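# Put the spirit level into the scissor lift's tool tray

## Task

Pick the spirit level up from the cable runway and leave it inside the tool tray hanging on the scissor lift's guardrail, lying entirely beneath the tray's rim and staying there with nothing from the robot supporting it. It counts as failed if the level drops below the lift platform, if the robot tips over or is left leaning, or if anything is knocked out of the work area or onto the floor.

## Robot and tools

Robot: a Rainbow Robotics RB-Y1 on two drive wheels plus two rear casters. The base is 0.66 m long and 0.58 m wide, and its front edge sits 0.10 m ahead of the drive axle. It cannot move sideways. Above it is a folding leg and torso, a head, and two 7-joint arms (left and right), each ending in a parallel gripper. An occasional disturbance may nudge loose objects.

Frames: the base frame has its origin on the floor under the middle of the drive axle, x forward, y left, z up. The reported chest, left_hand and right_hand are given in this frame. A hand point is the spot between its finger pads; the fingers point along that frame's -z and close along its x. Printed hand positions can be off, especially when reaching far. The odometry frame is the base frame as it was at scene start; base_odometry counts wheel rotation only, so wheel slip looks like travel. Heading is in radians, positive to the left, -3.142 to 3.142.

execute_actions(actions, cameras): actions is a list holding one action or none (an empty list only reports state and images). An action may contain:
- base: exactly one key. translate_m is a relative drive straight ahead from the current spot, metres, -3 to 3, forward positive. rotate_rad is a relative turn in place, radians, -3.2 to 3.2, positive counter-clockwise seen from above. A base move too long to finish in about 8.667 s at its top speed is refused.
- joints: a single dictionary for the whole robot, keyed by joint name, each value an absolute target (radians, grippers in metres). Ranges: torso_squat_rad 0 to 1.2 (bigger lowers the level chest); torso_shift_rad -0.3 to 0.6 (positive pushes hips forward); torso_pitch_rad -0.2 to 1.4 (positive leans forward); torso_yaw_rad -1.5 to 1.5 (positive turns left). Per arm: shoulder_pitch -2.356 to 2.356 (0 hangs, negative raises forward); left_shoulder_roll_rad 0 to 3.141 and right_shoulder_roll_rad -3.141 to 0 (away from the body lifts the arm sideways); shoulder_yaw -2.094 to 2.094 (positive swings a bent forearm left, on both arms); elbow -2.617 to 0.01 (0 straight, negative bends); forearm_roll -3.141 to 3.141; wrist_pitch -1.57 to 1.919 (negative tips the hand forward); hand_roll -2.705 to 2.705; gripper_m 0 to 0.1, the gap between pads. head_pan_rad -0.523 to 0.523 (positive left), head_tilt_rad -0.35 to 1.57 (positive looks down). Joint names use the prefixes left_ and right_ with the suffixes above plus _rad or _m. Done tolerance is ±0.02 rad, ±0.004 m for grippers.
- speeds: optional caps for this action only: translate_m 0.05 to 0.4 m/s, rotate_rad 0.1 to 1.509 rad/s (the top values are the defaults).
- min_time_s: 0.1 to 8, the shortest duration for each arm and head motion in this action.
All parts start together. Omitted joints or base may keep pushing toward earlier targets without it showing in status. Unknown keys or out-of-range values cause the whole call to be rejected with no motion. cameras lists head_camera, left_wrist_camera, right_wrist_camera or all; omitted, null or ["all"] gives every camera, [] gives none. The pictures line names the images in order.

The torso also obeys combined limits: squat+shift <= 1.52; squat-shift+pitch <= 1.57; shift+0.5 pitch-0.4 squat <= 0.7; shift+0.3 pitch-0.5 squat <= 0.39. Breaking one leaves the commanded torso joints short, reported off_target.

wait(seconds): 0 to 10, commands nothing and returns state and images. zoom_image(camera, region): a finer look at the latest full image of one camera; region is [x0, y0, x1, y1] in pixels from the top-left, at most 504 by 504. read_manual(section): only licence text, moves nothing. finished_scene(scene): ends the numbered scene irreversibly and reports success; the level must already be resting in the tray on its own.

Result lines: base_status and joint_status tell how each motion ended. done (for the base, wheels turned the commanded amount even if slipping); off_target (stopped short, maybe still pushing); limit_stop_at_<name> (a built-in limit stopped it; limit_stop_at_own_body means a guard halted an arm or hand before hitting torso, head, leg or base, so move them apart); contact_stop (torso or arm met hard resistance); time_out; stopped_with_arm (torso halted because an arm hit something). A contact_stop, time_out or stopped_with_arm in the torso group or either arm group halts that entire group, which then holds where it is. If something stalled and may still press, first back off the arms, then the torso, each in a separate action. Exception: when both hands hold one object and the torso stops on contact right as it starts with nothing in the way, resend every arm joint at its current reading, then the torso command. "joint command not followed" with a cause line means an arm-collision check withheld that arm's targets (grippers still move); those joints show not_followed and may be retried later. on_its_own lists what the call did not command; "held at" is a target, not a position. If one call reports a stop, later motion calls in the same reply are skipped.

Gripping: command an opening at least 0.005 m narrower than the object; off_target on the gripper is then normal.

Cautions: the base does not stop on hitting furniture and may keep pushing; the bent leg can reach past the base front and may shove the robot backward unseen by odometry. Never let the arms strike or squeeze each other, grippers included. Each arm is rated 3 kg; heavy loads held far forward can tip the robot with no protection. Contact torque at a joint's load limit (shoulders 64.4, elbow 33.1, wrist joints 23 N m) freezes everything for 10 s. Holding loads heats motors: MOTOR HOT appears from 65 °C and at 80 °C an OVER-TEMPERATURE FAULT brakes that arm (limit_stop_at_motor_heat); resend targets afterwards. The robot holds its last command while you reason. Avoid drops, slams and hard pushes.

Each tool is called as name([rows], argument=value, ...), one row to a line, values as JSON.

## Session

execute_actions([
  {"joints":{"torso_squat_rad":0}},
])

Scene clock: 2.00 s.
base_odometry: x=+0.000 y=+0.000 heading=+0.000 (m, m, rad; odometry frame)
base_status: not commanded
joint_positions: torso_squat_rad=+0.000 torso_shift_rad=+0.000 torso_pitch_rad=+0.001 torso_yaw_rad=+0.000 left_shoulder_pitch_rad=-0.030 left_shoulder_roll_rad=+0.026 left_shoulder_yaw_rad=+0.009 left_elbow_rad=-0.140 left_forearm_roll_rad=-0.024 left_wrist_pitch_rad=-0.029 left_hand_roll_rad=-0.026 left_gripper_m=+0.101 right_shoulder_pitch_rad=+0.011 right_shoulder_roll_rad=-0.022 right_shoulder_yaw_rad=+0.023 right_elbow_rad=-0.209 right_forearm_roll_rad=+0.023 right_wrist_pitch_rad=-0.031 right_hand_roll_rad=+0.014 right_gripper_m=+0.099 head_pan_rad=+0.001 head_tilt_rad=+0.400
joint_status: all done
chest: x=-0.2275 y=-0.0009 z=+1.2899 quat_wxyz=(+1.000, +0.001, +0.001, +0.000) (m; base frame)
left_hand: x=-0.1317 y=+0.2393 z=+0.6118 quat_wxyz=(+0.995, +0.016, -0.098, -0.027) (m; base frame)
right_hand: x=-0.1273 y=-0.2341 z=+0.6118 quat_wxyz=(+0.993, -0.011, -0.114, +0.030) (m; base frame)
pictures: head_camera, left_wrist_camera, right_wrist_camera
Images, in order (width x height): head_camera 896x504, left_wrist_camera 644x364, right_wrist_camera 644x364.

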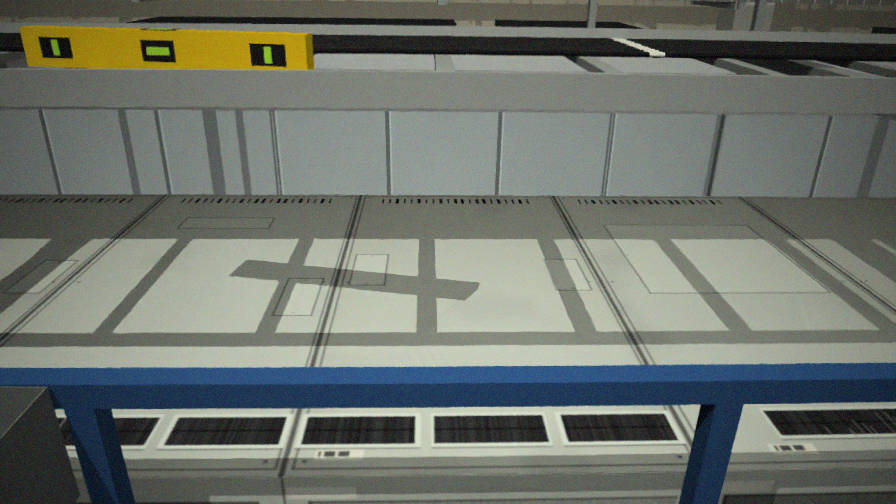

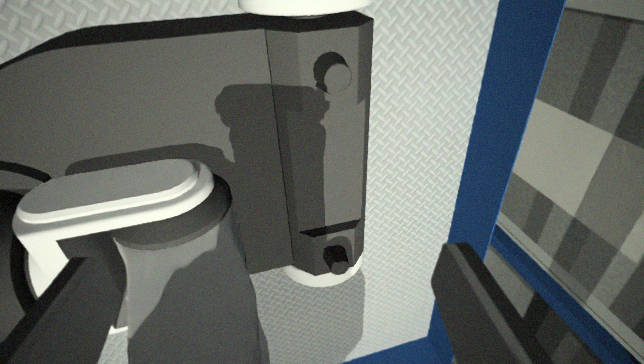

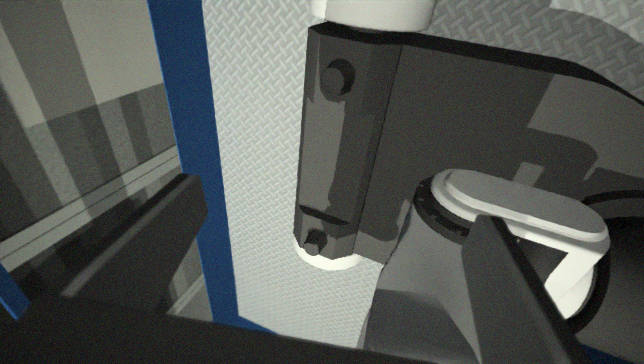

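execute_actions([
  {"base":{"translate_m":0.22},"joints":{"torso_shift_rad":0.3,"right_shoulder_pitch_rad":0.4,"left_shoulder_pitch_rad":0.4,"head_pan_rad":0.5,"head_tilt_rad":0.2}},
], cameras=["head_camera","right_wrist_camera"])

execute_actions([
  {"joints":{"head_tilt_rad":1.0}},
], cameras=["head_camera"])

Scene clock: 25.60 s.
base_odometry: x=+0.220 y=+0.000 heading=-0.001 (m, m, rad; odometry frame)
base_status: done
joint_positions: torso_squat_rad=+0.000 torso_shift_rad=+0.300 torso_pitch_rad=+0.001 torso_yaw_rad=+0.000 left_shoulder_pitch_rad=+0.400 left_shoulder_roll_rad=+0.026 left_shoulder_yaw_rad=+0.009 left_elbow_rad=-0.140 left_forearm_roll_rad=-0.024 left_wrist_pitch_rad=-0.029 left_hand_roll_rad=-0.026 left_gripper_m=+0.101 right_shoulder_pitch_rad=+0.400 right_shoulder_roll_rad=-0.022 right_shoulder_yaw_rad=+0.023 right_elbow_rad=-0.209 right_forearm_roll_rad=+0.023 right_wrist_pitch_rad=-0.031 right_hand_roll_rad=+0.014 right_gripper_m=+0.099 head_pan_rad=+0.500 head_tilt_rad=+0.200
joint_status: all done
chest: x=-0.0207 y=-0.0009 z=+1.2587 quat_wxyz=(+1.000, +0.001, +0.001, +0.000) (m; base frame)
left_hand: x=-0.2337 y=+0.2307 z=+0.6046 quat_wxyz=(+0.993, +0.017, +0.105, +0.043) (m; base frame)
right_hand: x=-0.2003 y=-0.2289 z=+0.5953 quat_wxyz=(+0.997, -0.013, +0.070, -0.035) (m; base frame)
pictures: head_camera, right_wrist_camera
Images, in order (width x height): head_camera 896x504, right_wrist_camera 644x364.

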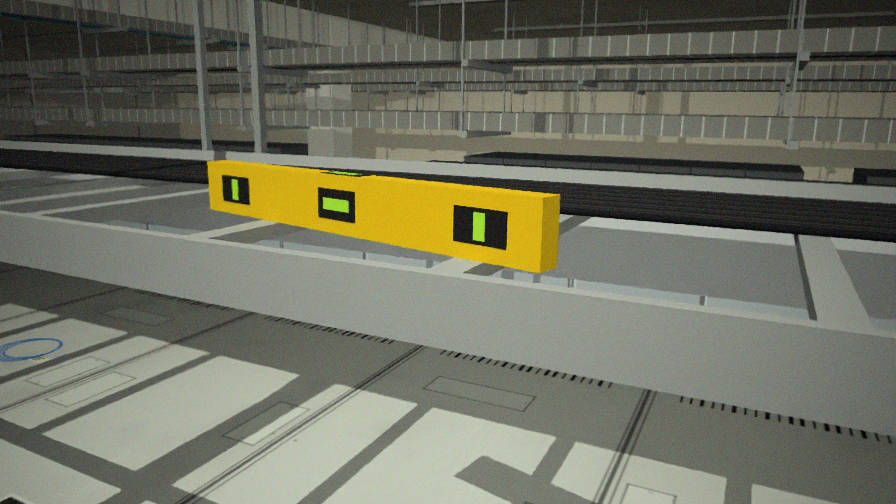

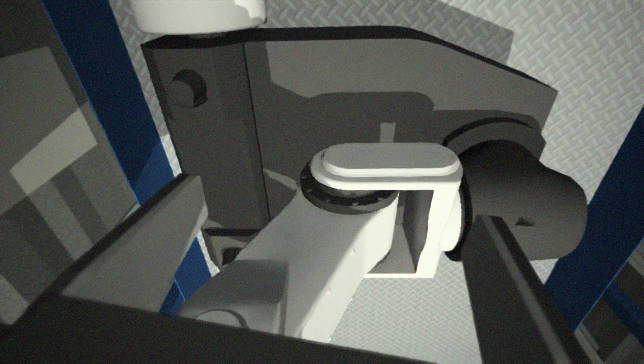

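Scene clock: 26.80 s.
base_odometry: x=+0.220 y=+0.000 heading=-0.001 (m, m, rad; odometry frame)
base_status: not commanded
joint_positions: torso_squat_rad=+0.000 torso_shift_rad=+0.300 torso_pitch_rad=+0.001 torso_yaw_rad=+0.000 left_shoulder_pitch_rad=+0.400 left_shoulder_roll_rad=+0.026 left_shoulder_yaw_rad=+0.009 left_elbow_rad=-0.140 left_forearm_roll_rad=-0.024 left_wrist_pitch_rad=-0.029 left_hand_roll_rad=-0.026 left_gripper_m=+0.101 right_shoulder_pitch_rad=+0.400 right_shoulder_roll_rad=-0.022 right_shoulder_yaw_rad=+0.023 right_elbow_rad=-0.209 right_forearm_roll_rad=+0.023 right_wrist_pitch_rad=-0.031 right_hand_roll_rad=+0.014 right_gripper_m=+0.099 head_pan_rad=+0.500 head_tilt_rad=+1.000
joint_status: all done
chest: x=-0.0207 y=-0.0009 z=+1.2587 quat_wxyz=(+1.000, +0.001, +0.001, +0.000) (m; base frame)
left_hand: x=-0.2337 y=+0.2307 z=+0.6046 quat_wxyz=(+0.993, +0.017, +0.105, +0.043) (m; base frame)
right_hand: x=-0.2003 y=-0.2289 z=+0.5953 quat_wxyz=(+0.997, -0.013, +0.070, -0.035) (m; base frame)
pictures: head_camera
Images, in order (width x height): head_camera 896x504.

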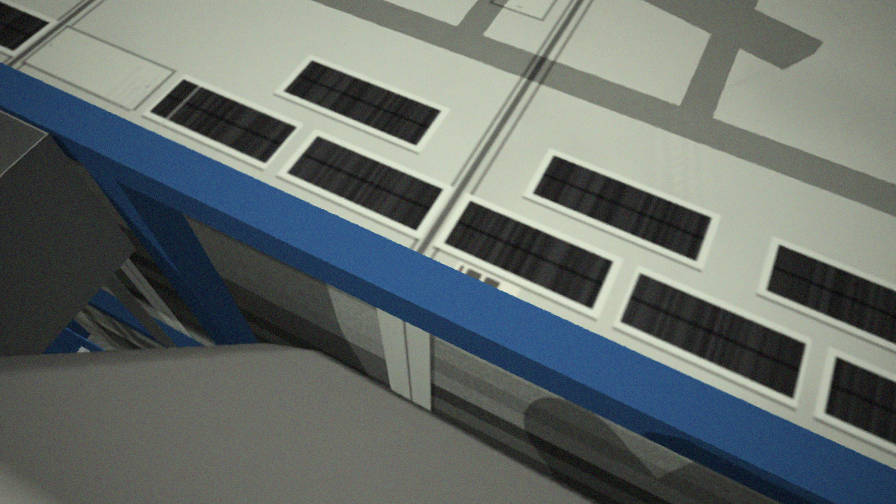

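execute_actions([
  {"joints":{"torso_shift_rad":0,"torso_yaw_rad":-0.3,"left_shoulder_roll_rad":1.7,"left_shoulder_pitch_rad":0.32,"left_shoulder_yaw_rad":0.46,"left_forearm_roll_rad":2.03,"left_hand_roll_rad":-0.13,"head_tilt_rad":0.1}},
], cameras=[])

execute_actions([
  {"joints":{"left_shoulder_roll_rad":2.57,"left_elbow_rad":-1.1,"left_wrist_pitch_rad":1.73}},
], cameras=["head_camera","left_wrist_camera"])

Scene clock: 51.83 s.
base_odometry: x=+0.220 y=+0.000 heading=-0.001 (m, m, rad; odometry frame)
base_status: not commanded
joint_positions: torso_squat_rad=+0.000 torso_shift_rad=+0.000 torso_pitch_rad=+0.001 torso_yaw_rad=-0.300 left_shoulder_pitch_rad=+0.320 left_shoulder_roll_rad=+1.701 left_shoulder_yaw_rad=+0.460 left_elbow_rad=-0.140 left_forearm_roll_rad=+2.030 left_wrist_pitch_rad=-0.029 left_hand_roll_rad=-0.130 left_gripper_m=+0.101 right_shoulder_pitch_rad=+0.400 right_shoulder_roll_rad=-0.022 right_shoulder_yaw_rad=+0.023 right_elbow_rad=-0.209 right_forearm_roll_rad=+0.023 right_wrist_pitch_rad=-0.031 right_hand_roll_rad=+0.014 right_gripper_m=+0.099 head_pan_rad=+0.500 head_tilt_rad=+0.100
joint_status: all done
chest: x=-0.2277 y=-0.0010 z=+1.2899 quat_wxyz=(+0.989, +0.001, +0.001, -0.149) (m; base frame)
left_hand: x=+0.0717 y=+0.9271 z=+1.4938 quat_wxyz=(+0.426, +0.282, -0.716, +0.476) (m; base frame)
right_hand: x=-0.4667 y=-0.1658 z=+0.6266 quat_wxyz=(+0.981, -0.002, +0.071, -0.183) (m; base frame)
pictures: none
No camera images: the call's "cameras" was empty. Leave "cameras" out to get every camera's image.

Scene clock: 53.60 s.
base_odometry: x=+0.220 y=+0.000 heading=-0.001 (m, m, rad; odometry frame)
base_status: not commanded
joint_positions: torso_squat_rad=+0.000 torso_shift_rad=+0.000 torso_pitch_rad=+0.001 torso_yaw_rad=-0.300 left_shoulder_pitch_rad=+0.320 left_shoulder_roll_rad=+2.570 left_shoulder_yaw_rad=+0.460 left_elbow_rad=-1.100 left_forearm_roll_rad=+2.030 left_wrist_pitch_rad=+1.730 left_hand_roll_rad=-0.130 left_gripper_m=+0.101 right_shoulder_pitch_rad=+0.400 right_shoulder_roll_rad=-0.022 right_shoulder_yaw_rad=+0.023 right_elbow_rad=-0.209 right_forearm_roll_rad=+0.023 right_wrist_pitch_rad=-0.031 right_hand_roll_rad=+0.014 right_gripper_m=+0.099 head_pan_rad=+0.500 head_tilt_rad=+0.100
joint_status: all done
chest: x=-0.2277 y=-0.0010 z=+1.2899 quat_wxyz=(+0.989, +0.001, +0.001, -0.149) (m; base frame)
left_hand: x=+0.2482 y=+0.3579 z=+1.4950 quat_wxyz=(+0.961, +0.208, -0.103, -0.150) (m; base frame)
right_hand: x=-0.4667 y=-0.1658 z=+0.6266 quat_wxyz=(+0.981, -0.002, +0.071, -0.183) (m; base frame)
pictures: head_camera, left_wrist_camera
Images, in order (width x height): head_camera 896x504, left_wrist_camera 644x364.

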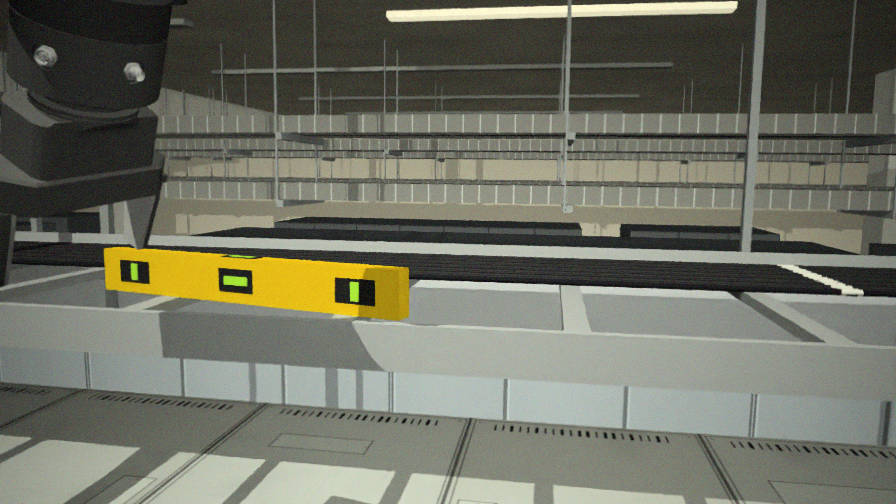

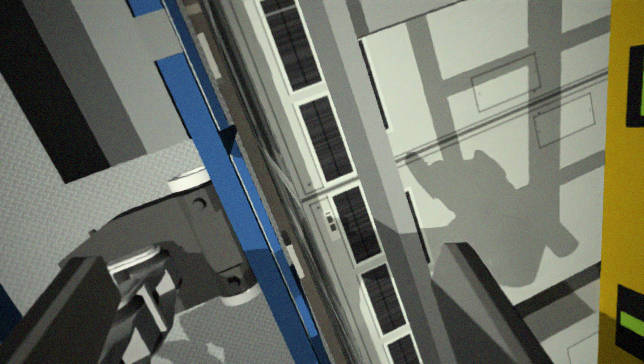

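execute_actions([
  {"joints":{"left_shoulder_pitch_rad":0.1,"left_hand_roll_rad":0.05}},
], cameras=[])

execute_actions([
  {"joints":{"torso_shift_rad":0.36}},
], cameras=["head_camera","left_wrist_camera"])

Scene clock: 58.33 s.
base_odometry: x=+0.220 y=+0.000 heading=-0.001 (m, m, rad; odometry frame)
base_status: not commanded
joint_positions: torso_squat_rad=+0.000 torso_shift_rad=+0.000 torso_pitch_rad=+0.001 torso_yaw_rad=-0.300 left_shoulder_pitch_rad=+0.100 left_shoulder_roll_rad=+2.570 left_shoulder_yaw_rad=+0.460 left_elbow_rad=-1.100 left_forearm_roll_rad=+2.030 left_wrist_pitch_rad=+1.730 left_hand_roll_rad=+0.050 left_gripper_m=+0.101 right_shoulder_pitch_rad=+0.400 right_shoulder_roll_rad=-0.022 right_shoulder_yaw_rad=+0.023 right_elbow_rad=-0.209 right_forearm_roll_rad=+0.023 right_wrist_pitch_rad=-0.031 right_hand_roll_rad=+0.014 right_gripper_m=+0.099 head_pan_rad=+0.500 head_tilt_rad=+0.100
joint_status: all done
chest: x=-0.2277 y=-0.0010 z=+1.2899 quat_wxyz=(+0.989, +0.001, +0.001, -0.149) (m; base frame)
left_hand: x=+0.2269 y=+0.3375 z=+1.5658 quat_wxyz=(+0.956, +0.168, -0.226, -0.076) (m; base frame)
right_hand: x=-0.4667 y=-0.1659 z=+0.6266 quat_wxyz=(+0.981, -0.002, +0.071, -0.183) (m; base frame)
pictures: none
No camera images: the call's "cameras" was empty. Leave "cameras" out to get every camera's image.

Scene clock: 61.53 s.
base_odometry: x=+0.220 y=+0.000 heading=-0.001 (m, m, rad; odometry frame)
base_status: not commanded
joint_positions: torso_squat_rad=+0.000 torso_shift_rad=+0.360 torso_pitch_rad=+0.001 torso_yaw_rad=-0.300 left_shoulder_pitch_rad=+0.100 left_shoulder_roll_rad=+2.570 left_shoulder_yaw_rad=+0.460 left_elbow_rad=-1.100 left_forearm_roll_rad=+2.030 left_wrist_pitch_rad=+1.730 left_hand_roll_rad=+0.050 left_gripper_m=+0.101 right_shoulder_pitch_rad=+0.400 right_shoulder_roll_rad=-0.022 right_shoulder_yaw_rad=+0.023 right_elbow_rad=-0.209 right_forearm_roll_rad=+0.023 right_wrist_pitch_rad=-0.031 right_hand_roll_rad=+0.014 right_gripper_m=+0.099 head_pan_rad=+0.500 head_tilt_rad=+0.100
joint_status: all done
chest: x=+0.0190 y=-0.0009 z=+1.2451 quat_wxyz=(+0.989, +0.001, +0.001, -0.149) (m; base frame)
left_hand: x=+0.4737 y=+0.3375 z=+1.5208 quat_wxyz=(+0.957, +0.168, -0.226, -0.076) (m; base frame)
right_hand: x=-0.2201 y=-0.1658 z=+0.5818 quat_wxyz=(+0.981, -0.002, +0.071, -0.183) (m; base frame)
pictures: head_camera, left_wrist_camera
Images, in order (width x height): head_camera 896x504, left_wrist_camera 644x364.

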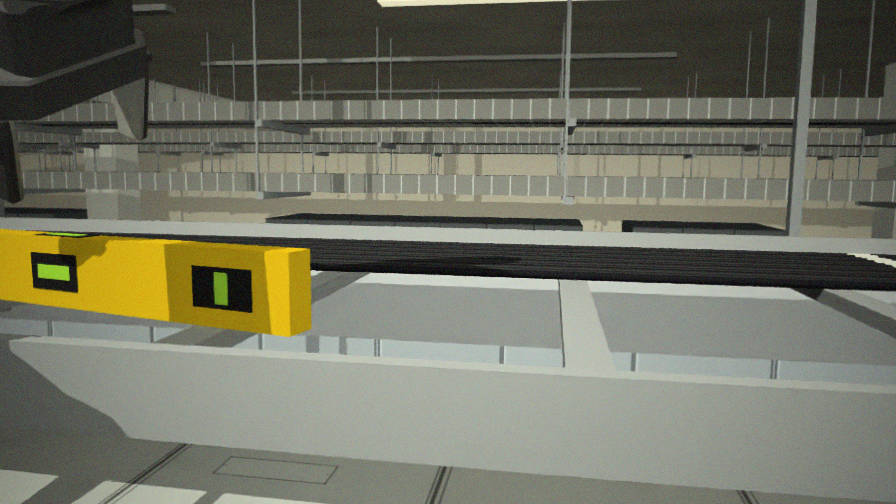

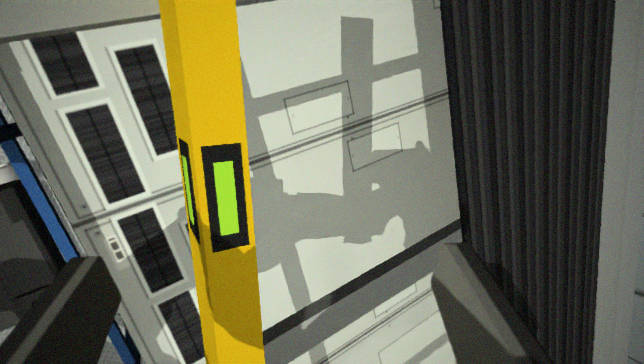

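Looks plausible; lower partway.

execute_actions([
  {"joints":{"left_shoulder_pitch_rad":0.25},"min_time_s":0.8},
], cameras=["head_camera","left_wrist_camera"])

Scene clock: 64.93 s.
base_odometry: x=+0.220 y=+0.000 heading=-0.001 (m, m, rad; odometry frame)
base_status: not commanded
joint_positions: torso_squat_rad=+0.000 torso_shift_rad=+0.360 torso_pitch_rad=+0.001 torso_yaw_rad=-0.300 left_shoulder_pitch_rad=+0.250 left_shoulder_roll_rad=+2.570 left_shoulder_yaw_rad=+0.460 left_elbow_rad=-1.100 left_forearm_roll_rad=+2.030 left_wrist_pitch_rad=+1.730 left_hand_roll_rad=+0.050 left_gripper_m=+0.101 right_shoulder_pitch_rad=+0.400 right_shoulder_roll_rad=-0.022 right_shoulder_yaw_rad=+0.023 right_elbow_rad=-0.209 right_forearm_roll_rad=+0.023 right_wrist_pitch_rad=-0.031 right_hand_roll_rad=+0.014 right_gripper_m=+0.099 head_pan_rad=+0.500 head_tilt_rad=+0.100
joint_status: all done
chest: x=+0.0189 y=-0.0009 z=+1.2451 quat_wxyz=(+0.989, +0.001, +0.001, -0.149) (m; base frame)
left_hand: x=+0.4898 y=+0.3508 z=+1.4730 quat_wxyz=(+0.967, +0.189, -0.155, -0.067) (m; base frame)
right_hand: x=-0.2201 y=-0.1658 z=+0.5818 quat_wxyz=(+0.981, -0.002, +0.071, -0.183) (m; base frame)
pictures: head_camera, left_wrist_camera
Images, in order (width x height): head_camera 896x504, left_wrist_camera 644x364.

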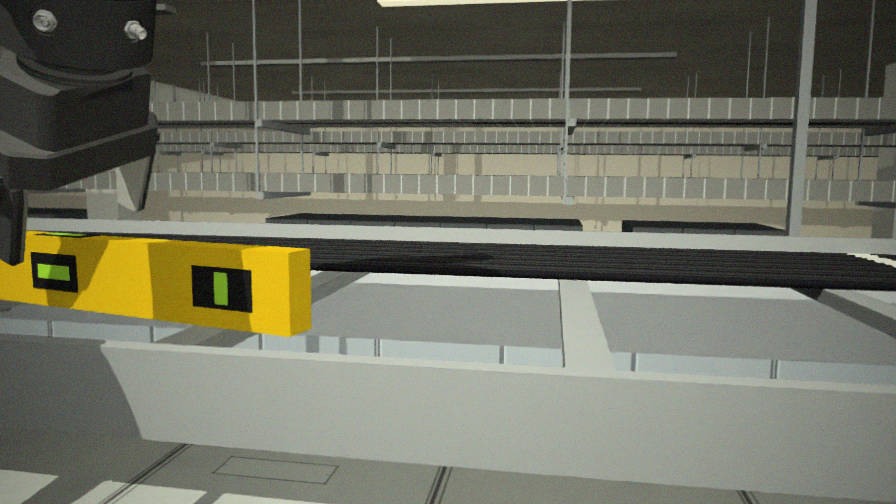

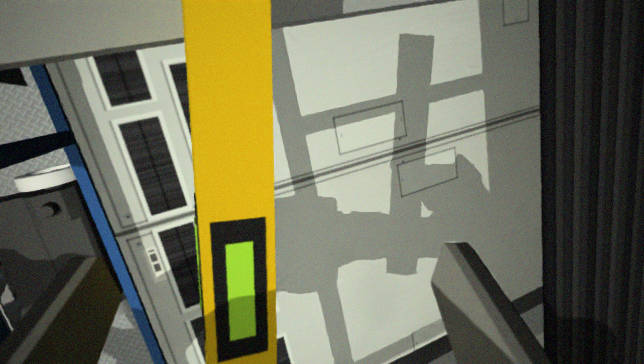

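execute_actions([
  {"joints":{"left_shoulder_pitch_rad":0.41,"left_wrist_pitch_rad":1.78},"min_time_s":0.8},
], cameras=["head_camera","left_wrist_camera"])

Scene clock: 68.43 s.
base_odometry: x=+0.220 y=+0.000 heading=-0.001 (m, m, rad; odometry frame)
base_status: not commanded
joint_positions: torso_squat_rad=+0.000 torso_shift_rad=+0.359 torso_pitch_rad=-0.001 torso_yaw_rad=-0.300 left_shoulder_pitch_rad=+0.404 left_shoulder_roll_rad=+2.573 left_shoulder_yaw_rad=+0.462 left_elbow_rad=-1.097 left_forearm_roll_rad=+2.029 left_wrist_pitch_rad=+1.779 left_hand_roll_rad=+0.050 left_gripper_m=+0.101 right_shoulder_pitch_rad=+0.400 right_shoulder_roll_rad=-0.022 right_shoulder_yaw_rad=+0.023 right_elbow_rad=-0.209 right_forearm_roll_rad=+0.023 right_wrist_pitch_rad=-0.031 right_hand_roll_rad=+0.014 right_gripper_m=+0.099 head_pan_rad=+0.500 head_tilt_rad=+0.100
joint_status: all done
chest: x=+0.0177 y=-0.0014 z=+1.2453 quat_wxyz=(+0.989, +0.001, +0.000, -0.149) (m; base frame)
left_hand: x=+0.4865 y=+0.3682 z=+1.4242 quat_wxyz=(+0.974, +0.212, -0.060, -0.052) (m; base frame)
right_hand: x=-0.2200 y=-0.1657 z=+0.5814 quat_wxyz=(+0.981, -0.002, +0.070, -0.183) (m; base frame)
pictures: head_camera, left_wrist_camera
Images, in order (width x height): head_camera 896x504, left_wrist_camera 644x364.

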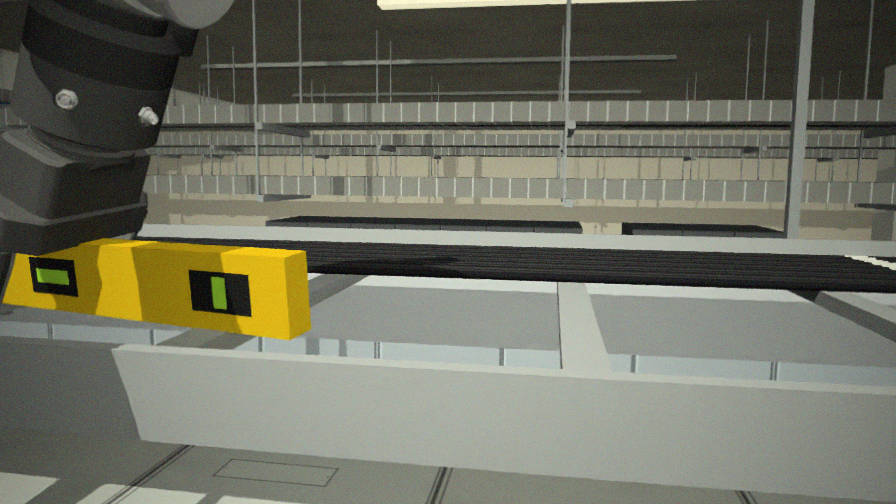

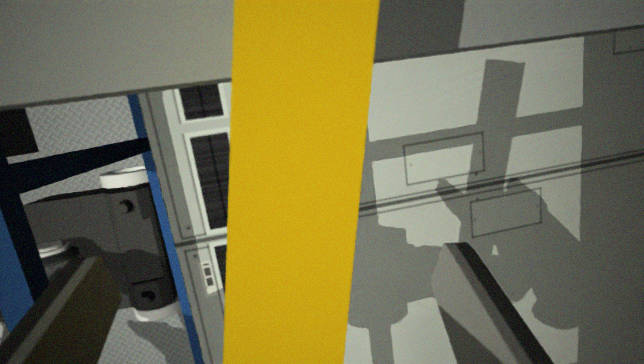

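execute_actions([
  {"joints":{"left_shoulder_pitch_rad":0.37}},
], cameras=[])

execute_actions([
  {"joints":{"left_gripper_m":0}},
], cameras=[])

execute_actions([
  {"joints":{"left_shoulder_pitch_rad":0.1},"min_time_s":1},
], cameras=[])

execute_actions([
  {"base":{"translate_m":-0.1},"joints":{"torso_shift_rad":0.0}},
], cameras=["left_wrist_camera"])

execute_actions([
  {"joints":{"torso_yaw_rad":0,"left_shoulder_pitch_rad":-0.29,"left_shoulder_roll_rad":1.63,"left_shoulder_yaw_rad":-0.22,"left_elbow_rad":-1.4,"left_forearm_roll_rad":1.19,"left_wrist_pitch_rad":1.59,"left_hand_roll_rad":-0.12,"head_tilt_rad":0.6},"min_time_s":2},
], cameras=["head_camera","left_wrist_camera"])

Scene clock: 80.53 s.
base_odometry: x=+0.220 y=+0.000 heading=-0.001 (m, m, rad; odometry frame)
base_status: not commanded
joint_positions: torso_squat_rad=+0.000 torso_shift_rad=+0.360 torso_pitch_rad=+0.001 torso_yaw_rad=-0.300 left_shoulder_pitch_rad=+0.369 left_shoulder_roll_rad=+2.570 left_shoulder_yaw_rad=+0.460 left_elbow_rad=-1.100 left_forearm_roll_rad=+2.030 left_wrist_pitch_rad=+1.780 left_hand_roll_rad=+0.050 left_gripper_m=+0.101 right_shoulder_pitch_rad=+0.400 right_shoulder_roll_rad=-0.022 right_shoulder_yaw_rad=+0.023 right_elbow_rad=-0.209 right_forearm_roll_rad=+0.023 right_wrist_pitch_rad=-0.031 right_hand_roll_rad=+0.014 right_gripper_m=+0.099 head_pan_rad=+0.500 head_tilt_rad=+0.100
joint_status: all done
chest: x=+0.0189 y=-0.0009 z=+1.2451 quat_wxyz=(+0.989, +0.001, +0.001, -0.149) (m; base frame)
left_hand: x=+0.4862 y=+0.3656 z=+1.4326 quat_wxyz=(+0.974, +0.207, -0.074, -0.055) (m; base frame)
right_hand: x=-0.2201 y=-0.1658 z=+0.5818 quat_wxyz=(+0.981, -0.002, +0.071, -0.183) (m; base frame)
pictures: none
No camera images: the call's "cameras" was empty. Leave "cameras" out to get every camera's image.

Scene clock: 82.03 s.
base_odometry: x=+0.220 y=+0.000 heading=-0.001 (m, m, rad; odometry frame)
base_status: not commanded
joint_positions: torso_squat_rad=+0.000 torso_shift_rad=+0.360 torso_pitch_rad=+0.001 torso_yaw_rad=-0.300 left_shoulder_pitch_rad=+0.369 left_shoulder_roll_rad=+2.570 left_shoulder_yaw_rad=+0.460 left_elbow_rad=-1.100 left_forearm_roll_rad=+2.030 left_wrist_pitch_rad=+1.780 left_hand_roll_rad=+0.050 left_gripper_m=+0.023 right_shoulder_pitch_rad=+0.400 right_shoulder_roll_rad=-0.022 right_shoulder_yaw_rad=+0.023 right_elbow_rad=-0.209 right_forearm_roll_rad=+0.023 right_wrist_pitch_rad=-0.031 right_hand_roll_rad=+0.014 right_gripper_m=+0.099 head_pan_rad=+0.500 head_tilt_rad=+0.100
joint_status: left_gripper_m off_target (ended at +0.023, target +0.000)
chest: x=+0.0189 y=-0.0009 z=+1.2451 quat_wxyz=(+0.989, +0.001, +0.001, -0.149) (m; base frame)
left_hand: x=+0.4862 y=+0.3656 z=+1.4326 quat_wxyz=(+0.974, +0.207, -0.074, -0.055) (m; base frame)
right_hand: x=-0.2201 y=-0.1658 z=+0.5818 quat_wxyz=(+0.981, -0.002, +0.071, -0.183) (m; base frame)
pictures: none
No camera images: the call's "cameras" was empty. Leave "cameras" out to get every camera's image.

Scene clock: 83.33 s.
base_odometry: x=+0.220 y=+0.000 heading=-0.001 (m, m, rad; odometry frame)
base_status: not commanded
joint_positions: torso_squat_rad=+0.000 torso_shift_rad=+0.360 torso_pitch_rad=+0.001 torso_yaw_rad=-0.300 left_shoulder_pitch_rad=+0.100 left_shoulder_roll_rad=+2.570 left_shoulder_yaw_rad=+0.460 left_elbow_rad=-1.100 left_forearm_roll_rad=+2.030 left_wrist_pitch_rad=+1.780 left_hand_roll_rad=+0.050 left_gripper_m=+0.023 right_shoulder_pitch_rad=+0.400 right_shoulder_roll_rad=-0.022 right_shoulder_yaw_rad=+0.023 right_elbow_rad=-0.209 right_forearm_roll_rad=+0.023 right_wrist_pitch_rad=-0.031 right_hand_roll_rad=+0.014 right_gripper_m=+0.099 head_pan_rad=+0.500 head_tilt_rad=+0.100
joint_status: all done
chest: x=+0.0189 y=-0.0009 z=+1.2451 quat_wxyz=(+0.989, +0.001, +0.001, -0.149) (m; base frame)
left_hand: x=+0.4634 y=+0.3406 z=+1.5166 quat_wxyz=(+0.962, +0.172, -0.202, -0.071) (m; base frame)
right_hand: x=-0.2201 y=-0.1658 z=+0.5818 quat_wxyz=(+0.981, -0.002, +0.071, -0.183) (m; base frame)
pictures: none
No camera images: the call's "cameras" was empty. Leave "cameras" out to get every camera's image.

Scene clock: 86.50 s.
base_odometry: x=+0.120 y=+0.000 heading=-0.001 (m, m, rad; odometry frame)
base_status: done
joint_positions: torso_squat_rad=+0.000 torso_shift_rad=+0.000 torso_pitch_rad=+0.001 torso_yaw_rad=-0.300 left_shoulder_pitch_rad=+0.100 left_shoulder_roll_rad=+2.570 left_shoulder_yaw_rad=+0.460 left_elbow_rad=-1.100 left_forearm_roll_rad=+2.030 left_wrist_pitch_rad=+1.780 left_hand_roll_rad=+0.050 left_gripper_m=+0.023 right_shoulder_pitch_rad=+0.400 right_shoulder_roll_rad=-0.022 right_shoulder_yaw_rad=+0.023 right_elbow_rad=-0.209 right_forearm_roll_rad=+0.023 right_wrist_pitch_rad=-0.031 right_hand_roll_rad=+0.014 right_gripper_m=+0.099 head_pan_rad=+0.500 head_tilt_rad=+0.100
joint_status: all done
chest: x=-0.2277 y=-0.0009 z=+1.2899 quat_wxyz=(+0.989, +0.001, +0.001, -0.149) (m; base frame)
left_hand: x=+0.2167 y=+0.3406 z=+1.5615 quat_wxyz=(+0.962, +0.171, -0.202, -0.071) (m; base frame)
right_hand: x=-0.4667 y=-0.1659 z=+0.6267 quat_wxyz=(+0.981, -0.002, +0.071, -0.183) (m; base frame)
pictures: left_wrist_camera
Images, in order (width x height): left_wrist_camera 644x364.

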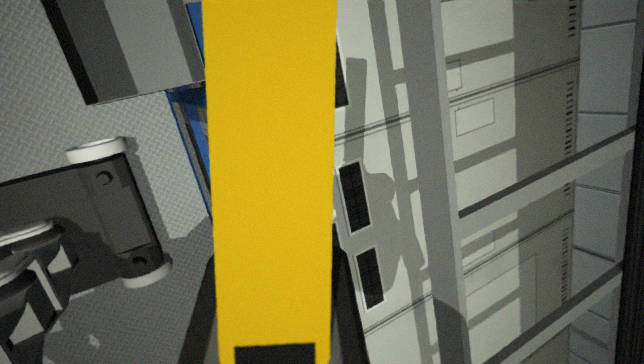

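Scene clock: 88.80 s.
base_odometry: x=+0.120 y=+0.000 heading=-0.001 (m, m, rad; odometry frame)
base_status: not commanded
joint_positions: torso_squat_rad=+0.000 torso_shift_rad=+0.000 torso_pitch_rad=+0.001 torso_yaw_rad=+0.000 left_shoulder_pitch_rad=-0.290 left_shoulder_roll_rad=+1.630 left_shoulder_yaw_rad=-0.220 left_elbow_rad=-1.400 left_forearm_roll_rad=+1.190 left_wrist_pitch_rad=+1.590 left_hand_roll_rad=-0.120 left_gripper_m=+0.023 right_shoulder_pitch_rad=+0.400 right_shoulder_roll_rad=-0.022 right_shoulder_yaw_rad=+0.023 right_elbow_rad=-0.209 right_forearm_roll_rad=+0.023 right_wrist_pitch_rad=-0.031 right_hand_roll_rad=+0.014 right_gripper_m=+0.099 head_pan_rad=+0.500 head_tilt_rad=+0.600
joint_status: all done
chest: x=-0.2276 y=-0.0009 z=+1.2899 quat_wxyz=(+1.000, +0.001, +0.001, +0.000) (m; base frame)
left_hand: x=+0.0778 y=+0.6424 z=+1.2015 quat_wxyz=(+0.975, +0.220, +0.001, -0.008) (m; base frame)
right_hand: x=-0.4070 y=-0.2289 z=+0.6265 quat_wxyz=(+0.997, -0.013, +0.069, -0.035) (m; base frame)
pictures: head_camera, left_wrist_camera
Images, in order (width x height): head_camera 896x504, left_wrist_camera 644x364.

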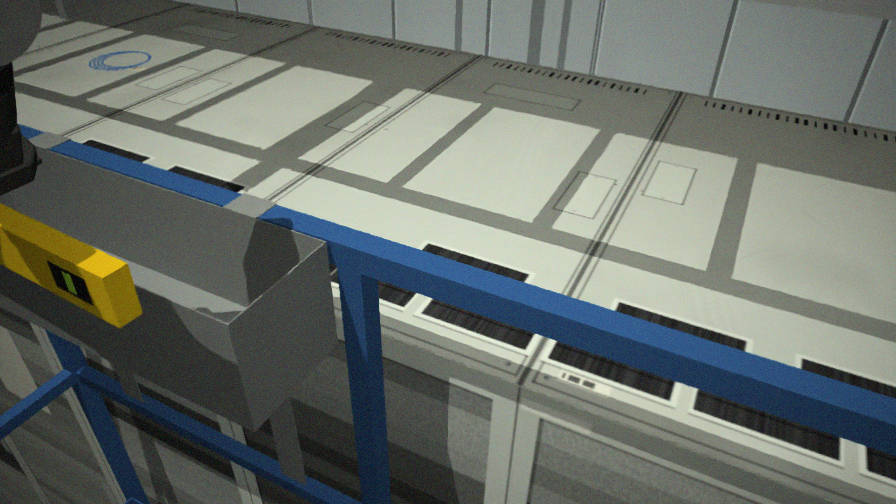

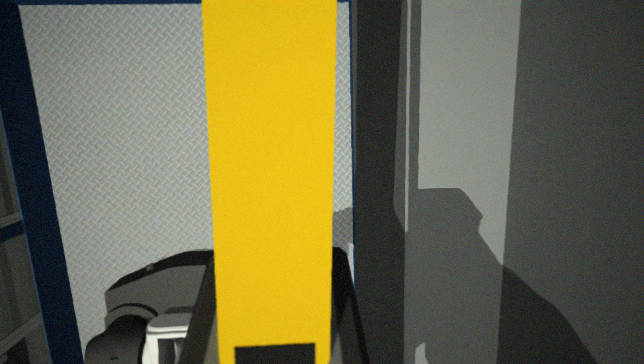

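execute_actions([
  {"joints":{"left_shoulder_roll_rad":1.83,"left_forearm_roll_rad":1.39}},
], cameras=[])

execute_actions([
  {"base":{"translate_m":0.1}},
], cameras=["head_camera","left_wrist_camera"])

Scene clock: 93.93 s.
base_odometry: x=+0.120 y=+0.000 heading=-0.001 (m, m, rad; odometry frame)
base_status: not commanded
joint_positions: torso_squat_rad=+0.000 torso_shift_rad=+0.000 torso_pitch_rad=+0.001 torso_yaw_rad=+0.000 left_shoulder_pitch_rad=-0.290 left_shoulder_roll_rad=+1.830 left_shoulder_yaw_rad=-0.220 left_elbow_rad=-1.400 left_forearm_roll_rad=+1.390 left_wrist_pitch_rad=+1.590 left_hand_roll_rad=-0.120 left_gripper_m=+0.023 right_shoulder_pitch_rad=+0.400 right_shoulder_roll_rad=-0.022 right_shoulder_yaw_rad=+0.023 right_elbow_rad=-0.209 right_forearm_roll_rad=+0.023 right_wrist_pitch_rad=-0.031 right_hand_roll_rad=+0.014 right_gripper_m=+0.099 head_pan_rad=+0.500 head_tilt_rad=+0.600
joint_status: all done
chest: x=-0.2277 y=-0.0010 z=+1.2899 quat_wxyz=(+1.000, +0.001, +0.001, +0.000) (m; base frame)
left_hand: x=+0.0638 y=+0.6428 z=+1.2693 quat_wxyz=(+0.976, +0.217, -0.014, +0.015) (m; base frame)
right_hand: x=-0.4070 y=-0.2289 z=+0.6265 quat_wxyz=(+0.997, -0.013, +0.069, -0.035) (m; base frame)
pictures: none
No camera images: the call's "cameras" was empty. Leave "cameras" out to get every camera's image.

Scene clock: 95.30 s.
base_odometry: x=+0.220 y=+0.000 heading=-0.001 (m, m, rad; odometry frame)
base_status: done
joint_positions: torso_squat_rad=+0.000 torso_shift_rad=+0.000 torso_pitch_rad=+0.001 torso_yaw_rad=+0.000 left_shoulder_pitch_rad=-0.290 left_shoulder_roll_rad=+1.830 left_shoulder_yaw_rad=-0.220 left_elbow_rad=-1.400 left_forearm_roll_rad=+1.390 left_wrist_pitch_rad=+1.590 left_hand_roll_rad=-0.120 left_gripper_m=+0.023 right_shoulder_pitch_rad=+0.400 right_shoulder_roll_rad=-0.022 right_shoulder_yaw_rad=+0.023 right_elbow_rad=-0.209 right_forearm_roll_rad=+0.023 right_wrist_pitch_rad=-0.031 right_hand_roll_rad=+0.014 right_gripper_m=+0.099 head_pan_rad=+0.500 head_tilt_rad=+0.600
joint_status: not commanded
chest: x=-0.2275 y=-0.0009 z=+1.2899 quat_wxyz=(+1.000, +0.001, +0.001, +0.000) (m; base frame)
left_hand: x=+0.0639 y=+0.6428 z=+1.2692 quat_wxyz=(+0.976, +0.217, -0.014, +0.014) (m; base frame)
right_hand: x=-0.4070 y=-0.2289 z=+0.6265 quat_wxyz=(+0.997, -0.013, +0.069, -0.035) (m; base frame)
pictures: head_camera, left_wrist_camera
Images, in order (width x height): head_camera 896x504, left_wrist_camera 644x364.

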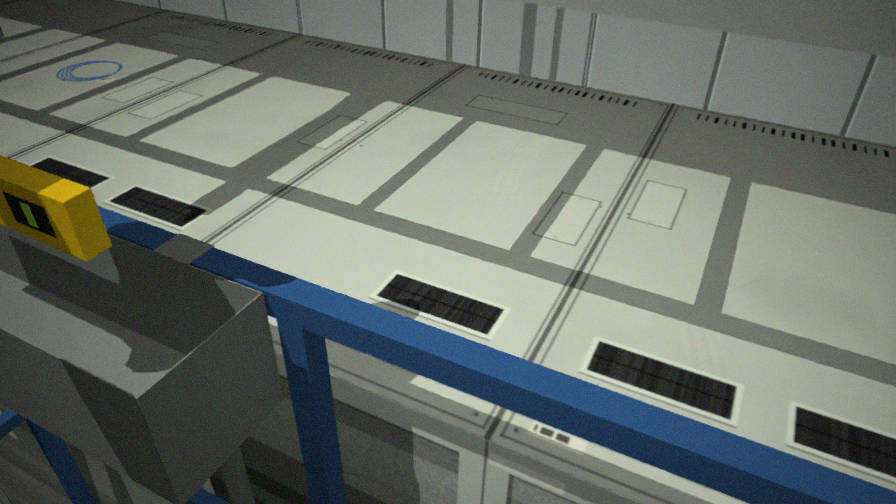

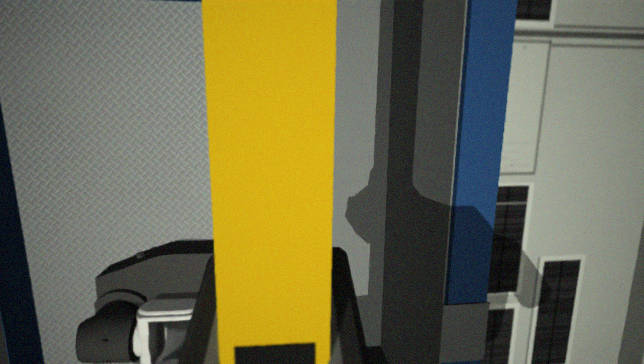

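execute_actions([
  {"joints":{"torso_squat_rad":0.5,"torso_shift_rad":0.05}},
], cameras=["head_camera","left_wrist_camera"])

Scene clock: 101.37 s.
base_odometry: x=+0.220 y=+0.000 heading=-0.001 (m, m, rad; odometry frame)
base_status: not commanded
joint_positions: torso_squat_rad=+0.500 torso_shift_rad=+0.050 torso_pitch_rad=+0.001 torso_yaw_rad=+0.000 left_shoulder_pitch_rad=-0.290 left_shoulder_roll_rad=+1.830 left_shoulder_yaw_rad=-0.220 left_elbow_rad=-1.400 left_forearm_roll_rad=+1.390 left_wrist_pitch_rad=+1.590 left_hand_roll_rad=-0.120 left_gripper_m=+0.023 right_shoulder_pitch_rad=+0.400 right_shoulder_roll_rad=-0.022 right_shoulder_yaw_rad=+0.023 right_elbow_rad=-0.209 right_forearm_roll_rad=+0.023 right_wrist_pitch_rad=-0.031 right_hand_roll_rad=+0.014 right_gripper_m=+0.099 head_pan_rad=+0.500 head_tilt_rad=+0.600
joint_status: all done
chest: x=-0.1969 y=-0.0009 z=+1.2035 quat_wxyz=(+1.000, +0.001, +0.001, +0.000) (m; base frame)
left_hand: x=+0.0945 y=+0.6429 z=+1.1828 quat_wxyz=(+0.976, +0.217, -0.014, +0.014) (m; base frame)
right_hand: x=-0.3762 y=-0.2288 z=+0.5400 quat_wxyz=(+0.997, -0.013, +0.069, -0.035) (m; base frame)
pictures: head_camera, left_wrist_camera
Images, in order (width x height): head_camera 896x504, left_wrist_camera 644x364.

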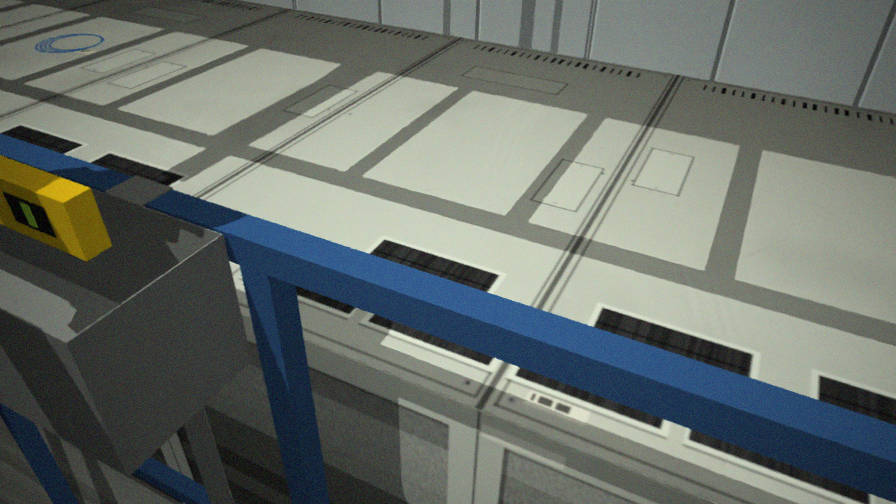

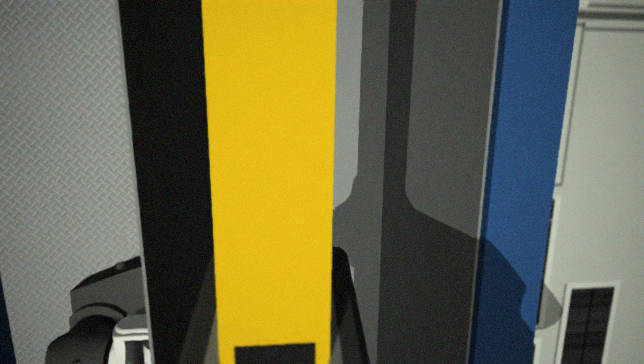

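execute_actions([
  {"joints":{"torso_squat_rad":0.66,"torso_shift_rad":0.075}},
], cameras=["head_camera","left_wrist_camera"])

execute_actions([
  {"joints":{"left_gripper_m":0.05}},
], cameras=[])

execute_actions([
  {"joints":{"torso_squat_rad":0.3}},
], cameras=["head_camera","left_wrist_camera"])

Scene clock: 106.50 s.
base_odometry: x=+0.220 y=+0.000 heading=-0.001 (m, m, rad; odometry frame)
base_status: not commanded
joint_positions: torso_squat_rad=+0.660 torso_shift_rad=+0.075 torso_pitch_rad=+0.001 torso_yaw_rad=+0.000 left_shoulder_pitch_rad=-0.290 left_shoulder_roll_rad=+1.830 left_shoulder_yaw_rad=-0.220 left_elbow_rad=-1.400 left_forearm_roll_rad=+1.390 left_wrist_pitch_rad=+1.590 left_hand_roll_rad=-0.120 left_gripper_m=+0.023 right_shoulder_pitch_rad=+0.400 right_shoulder_roll_rad=-0.022 right_shoulder_yaw_rad=+0.023 right_elbow_rad=-0.209 right_forearm_roll_rad=+0.023 right_wrist_pitch_rad=-0.031 right_hand_roll_rad=+0.014 right_gripper_m=+0.099 head_pan_rad=+0.500 head_tilt_rad=+0.600
joint_status: all done
chest: x=-0.1862 y=-0.0008 z=+1.1414 quat_wxyz=(+1.000, +0.001, +0.001, +0.000) (m; base frame)
left_hand: x=+0.1053 y=+0.6429 z=+1.1207 quat_wxyz=(+0.976, +0.217, -0.014, +0.014) (m; base frame)
right_hand: x=-0.3655 y=-0.2288 z=+0.4779 quat_wxyz=(+0.997, -0.013, +0.069, -0.035) (m; base frame)
pictures: head_camera, left_wrist_camera
Images, in order (width x height): head_camera 896x504, left_wrist_camera 644x364.

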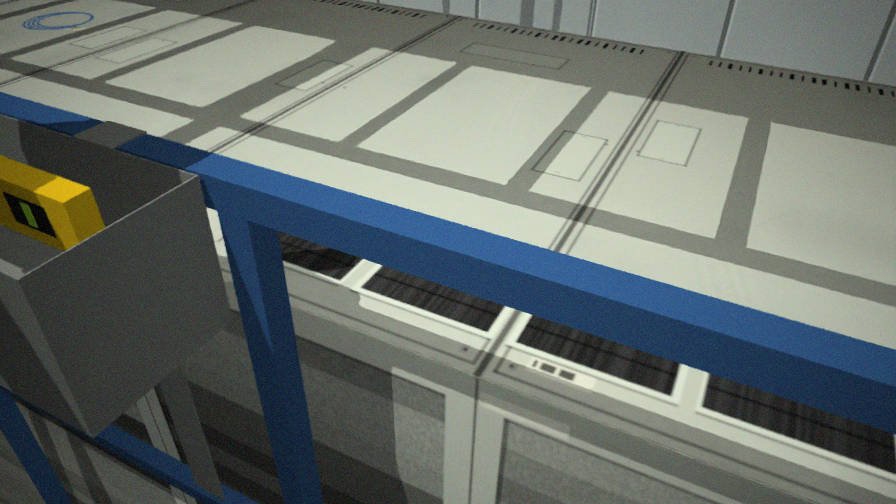

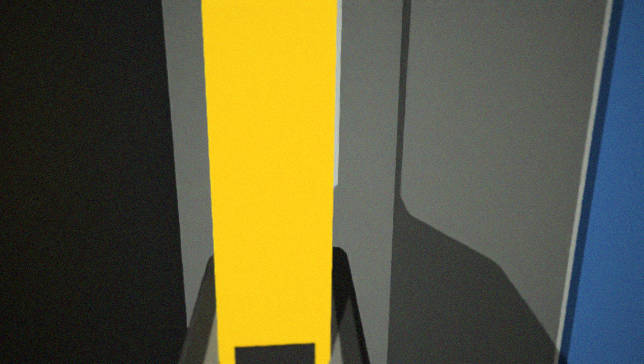

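Scene clock: 107.47 s.
base_odometry: x=+0.220 y=+0.000 heading=-0.001 (m, m, rad; odometry frame)
base_status: not commanded
joint_positions: torso_squat_rad=+0.660 torso_shift_rad=+0.075 torso_pitch_rad=+0.001 torso_yaw_rad=+0.000 left_shoulder_pitch_rad=-0.290 left_shoulder_roll_rad=+1.830 left_shoulder_yaw_rad=-0.220 left_elbow_rad=-1.400 left_forearm_roll_rad=+1.390 left_wrist_pitch_rad=+1.590 left_hand_roll_rad=-0.120 left_gripper_m=+0.050 right_shoulder_pitch_rad=+0.400 right_shoulder_roll_rad=-0.022 right_shoulder_yaw_rad=+0.023 right_elbow_rad=-0.209 right_forearm_roll_rad=+0.023 right_wrist_pitch_rad=-0.031 right_hand_roll_rad=+0.014 right_gripper_m=+0.099 head_pan_rad=+0.500 head_tilt_rad=+0.600
joint_status: all done
chest: x=-0.1862 y=-0.0008 z=+1.1414 quat_wxyz=(+1.000, +0.001, +0.001, +0.000) (m; base frame)
left_hand: x=+0.1053 y=+0.6429 z=+1.1207 quat_wxyz=(+0.976, +0.217, -0.014, +0.014) (m; base frame)
right_hand: x=-0.3655 y=-0.2288 z=+0.4779 quat_wxyz=(+0.997, -0.013, +0.069, -0.035) (m; base frame)
pictures: none
No camera images: the call's "cameras" was empty. Leave "cameras" out to get every camera's image.

Scene clock: 109.50 s.
base_odometry: x=+0.220 y=+0.000 heading=-0.001 (m, m, rad; odometry frame)
base_status: not commanded
joint_positions: torso_squat_rad=+0.300 torso_shift_rad=+0.075 torso_pitch_rad=+0.001 torso_yaw_rad=+0.000 left_shoulder_pitch_rad=-0.290 left_shoulder_roll_rad=+1.830 left_shoulder_yaw_rad=-0.220 left_elbow_rad=-1.400 left_forearm_roll_rad=+1.390 left_wrist_pitch_rad=+1.590 left_hand_roll_rad=-0.120 left_gripper_m=+0.050 right_shoulder_pitch_rad=+0.400 right_shoulder_roll_rad=-0.022 right_shoulder_yaw_rad=+0.023 right_elbow_rad=-0.209 right_forearm_roll_rad=+0.023 right_wrist_pitch_rad=-0.031 right_hand_roll_rad=+0.014 right_gripper_m=+0.099 head_pan_rad=+0.500 head_tilt_rad=+0.600
joint_status: all done
chest: x=-0.1775 y=-0.0009 z=+1.2568 quat_wxyz=(+1.000, +0.001, +0.001, +0.000) (m; base frame)
left_hand: x=+0.1140 y=+0.6428 z=+1.2361 quat_wxyz=(+0.976, +0.217, -0.014, +0.014) (m; base frame)
right_hand: x=-0.3569 y=-0.2288 z=+0.5934 quat_wxyz=(+0.997, -0.013, +0.069, -0.035) (m; base frame)
pictures: head_camera, left_wrist_camera
Images, in order (width x height): head_camera 896x504, left_wrist_camera 644x364.

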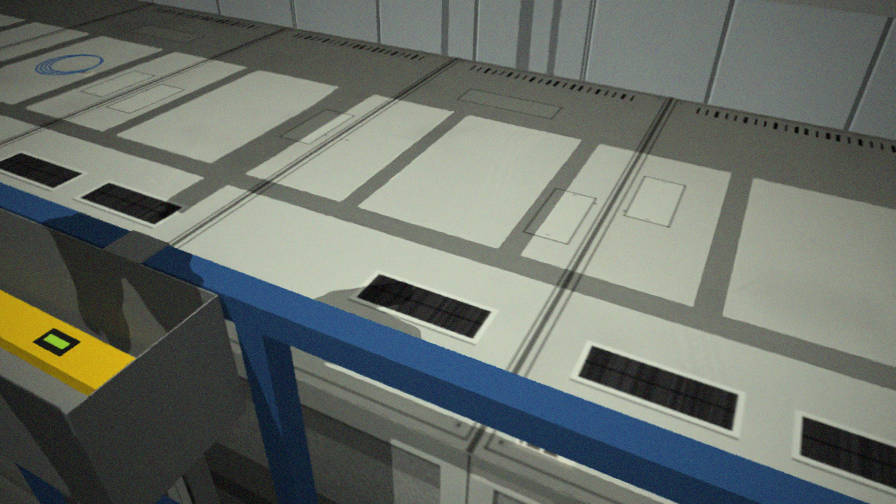

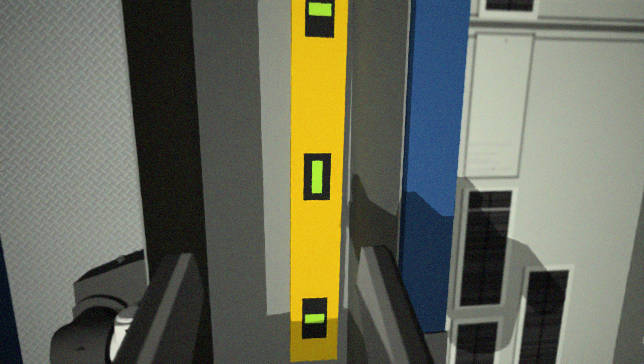

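finished_scene(scene=2)

The scene is finished: the task was done.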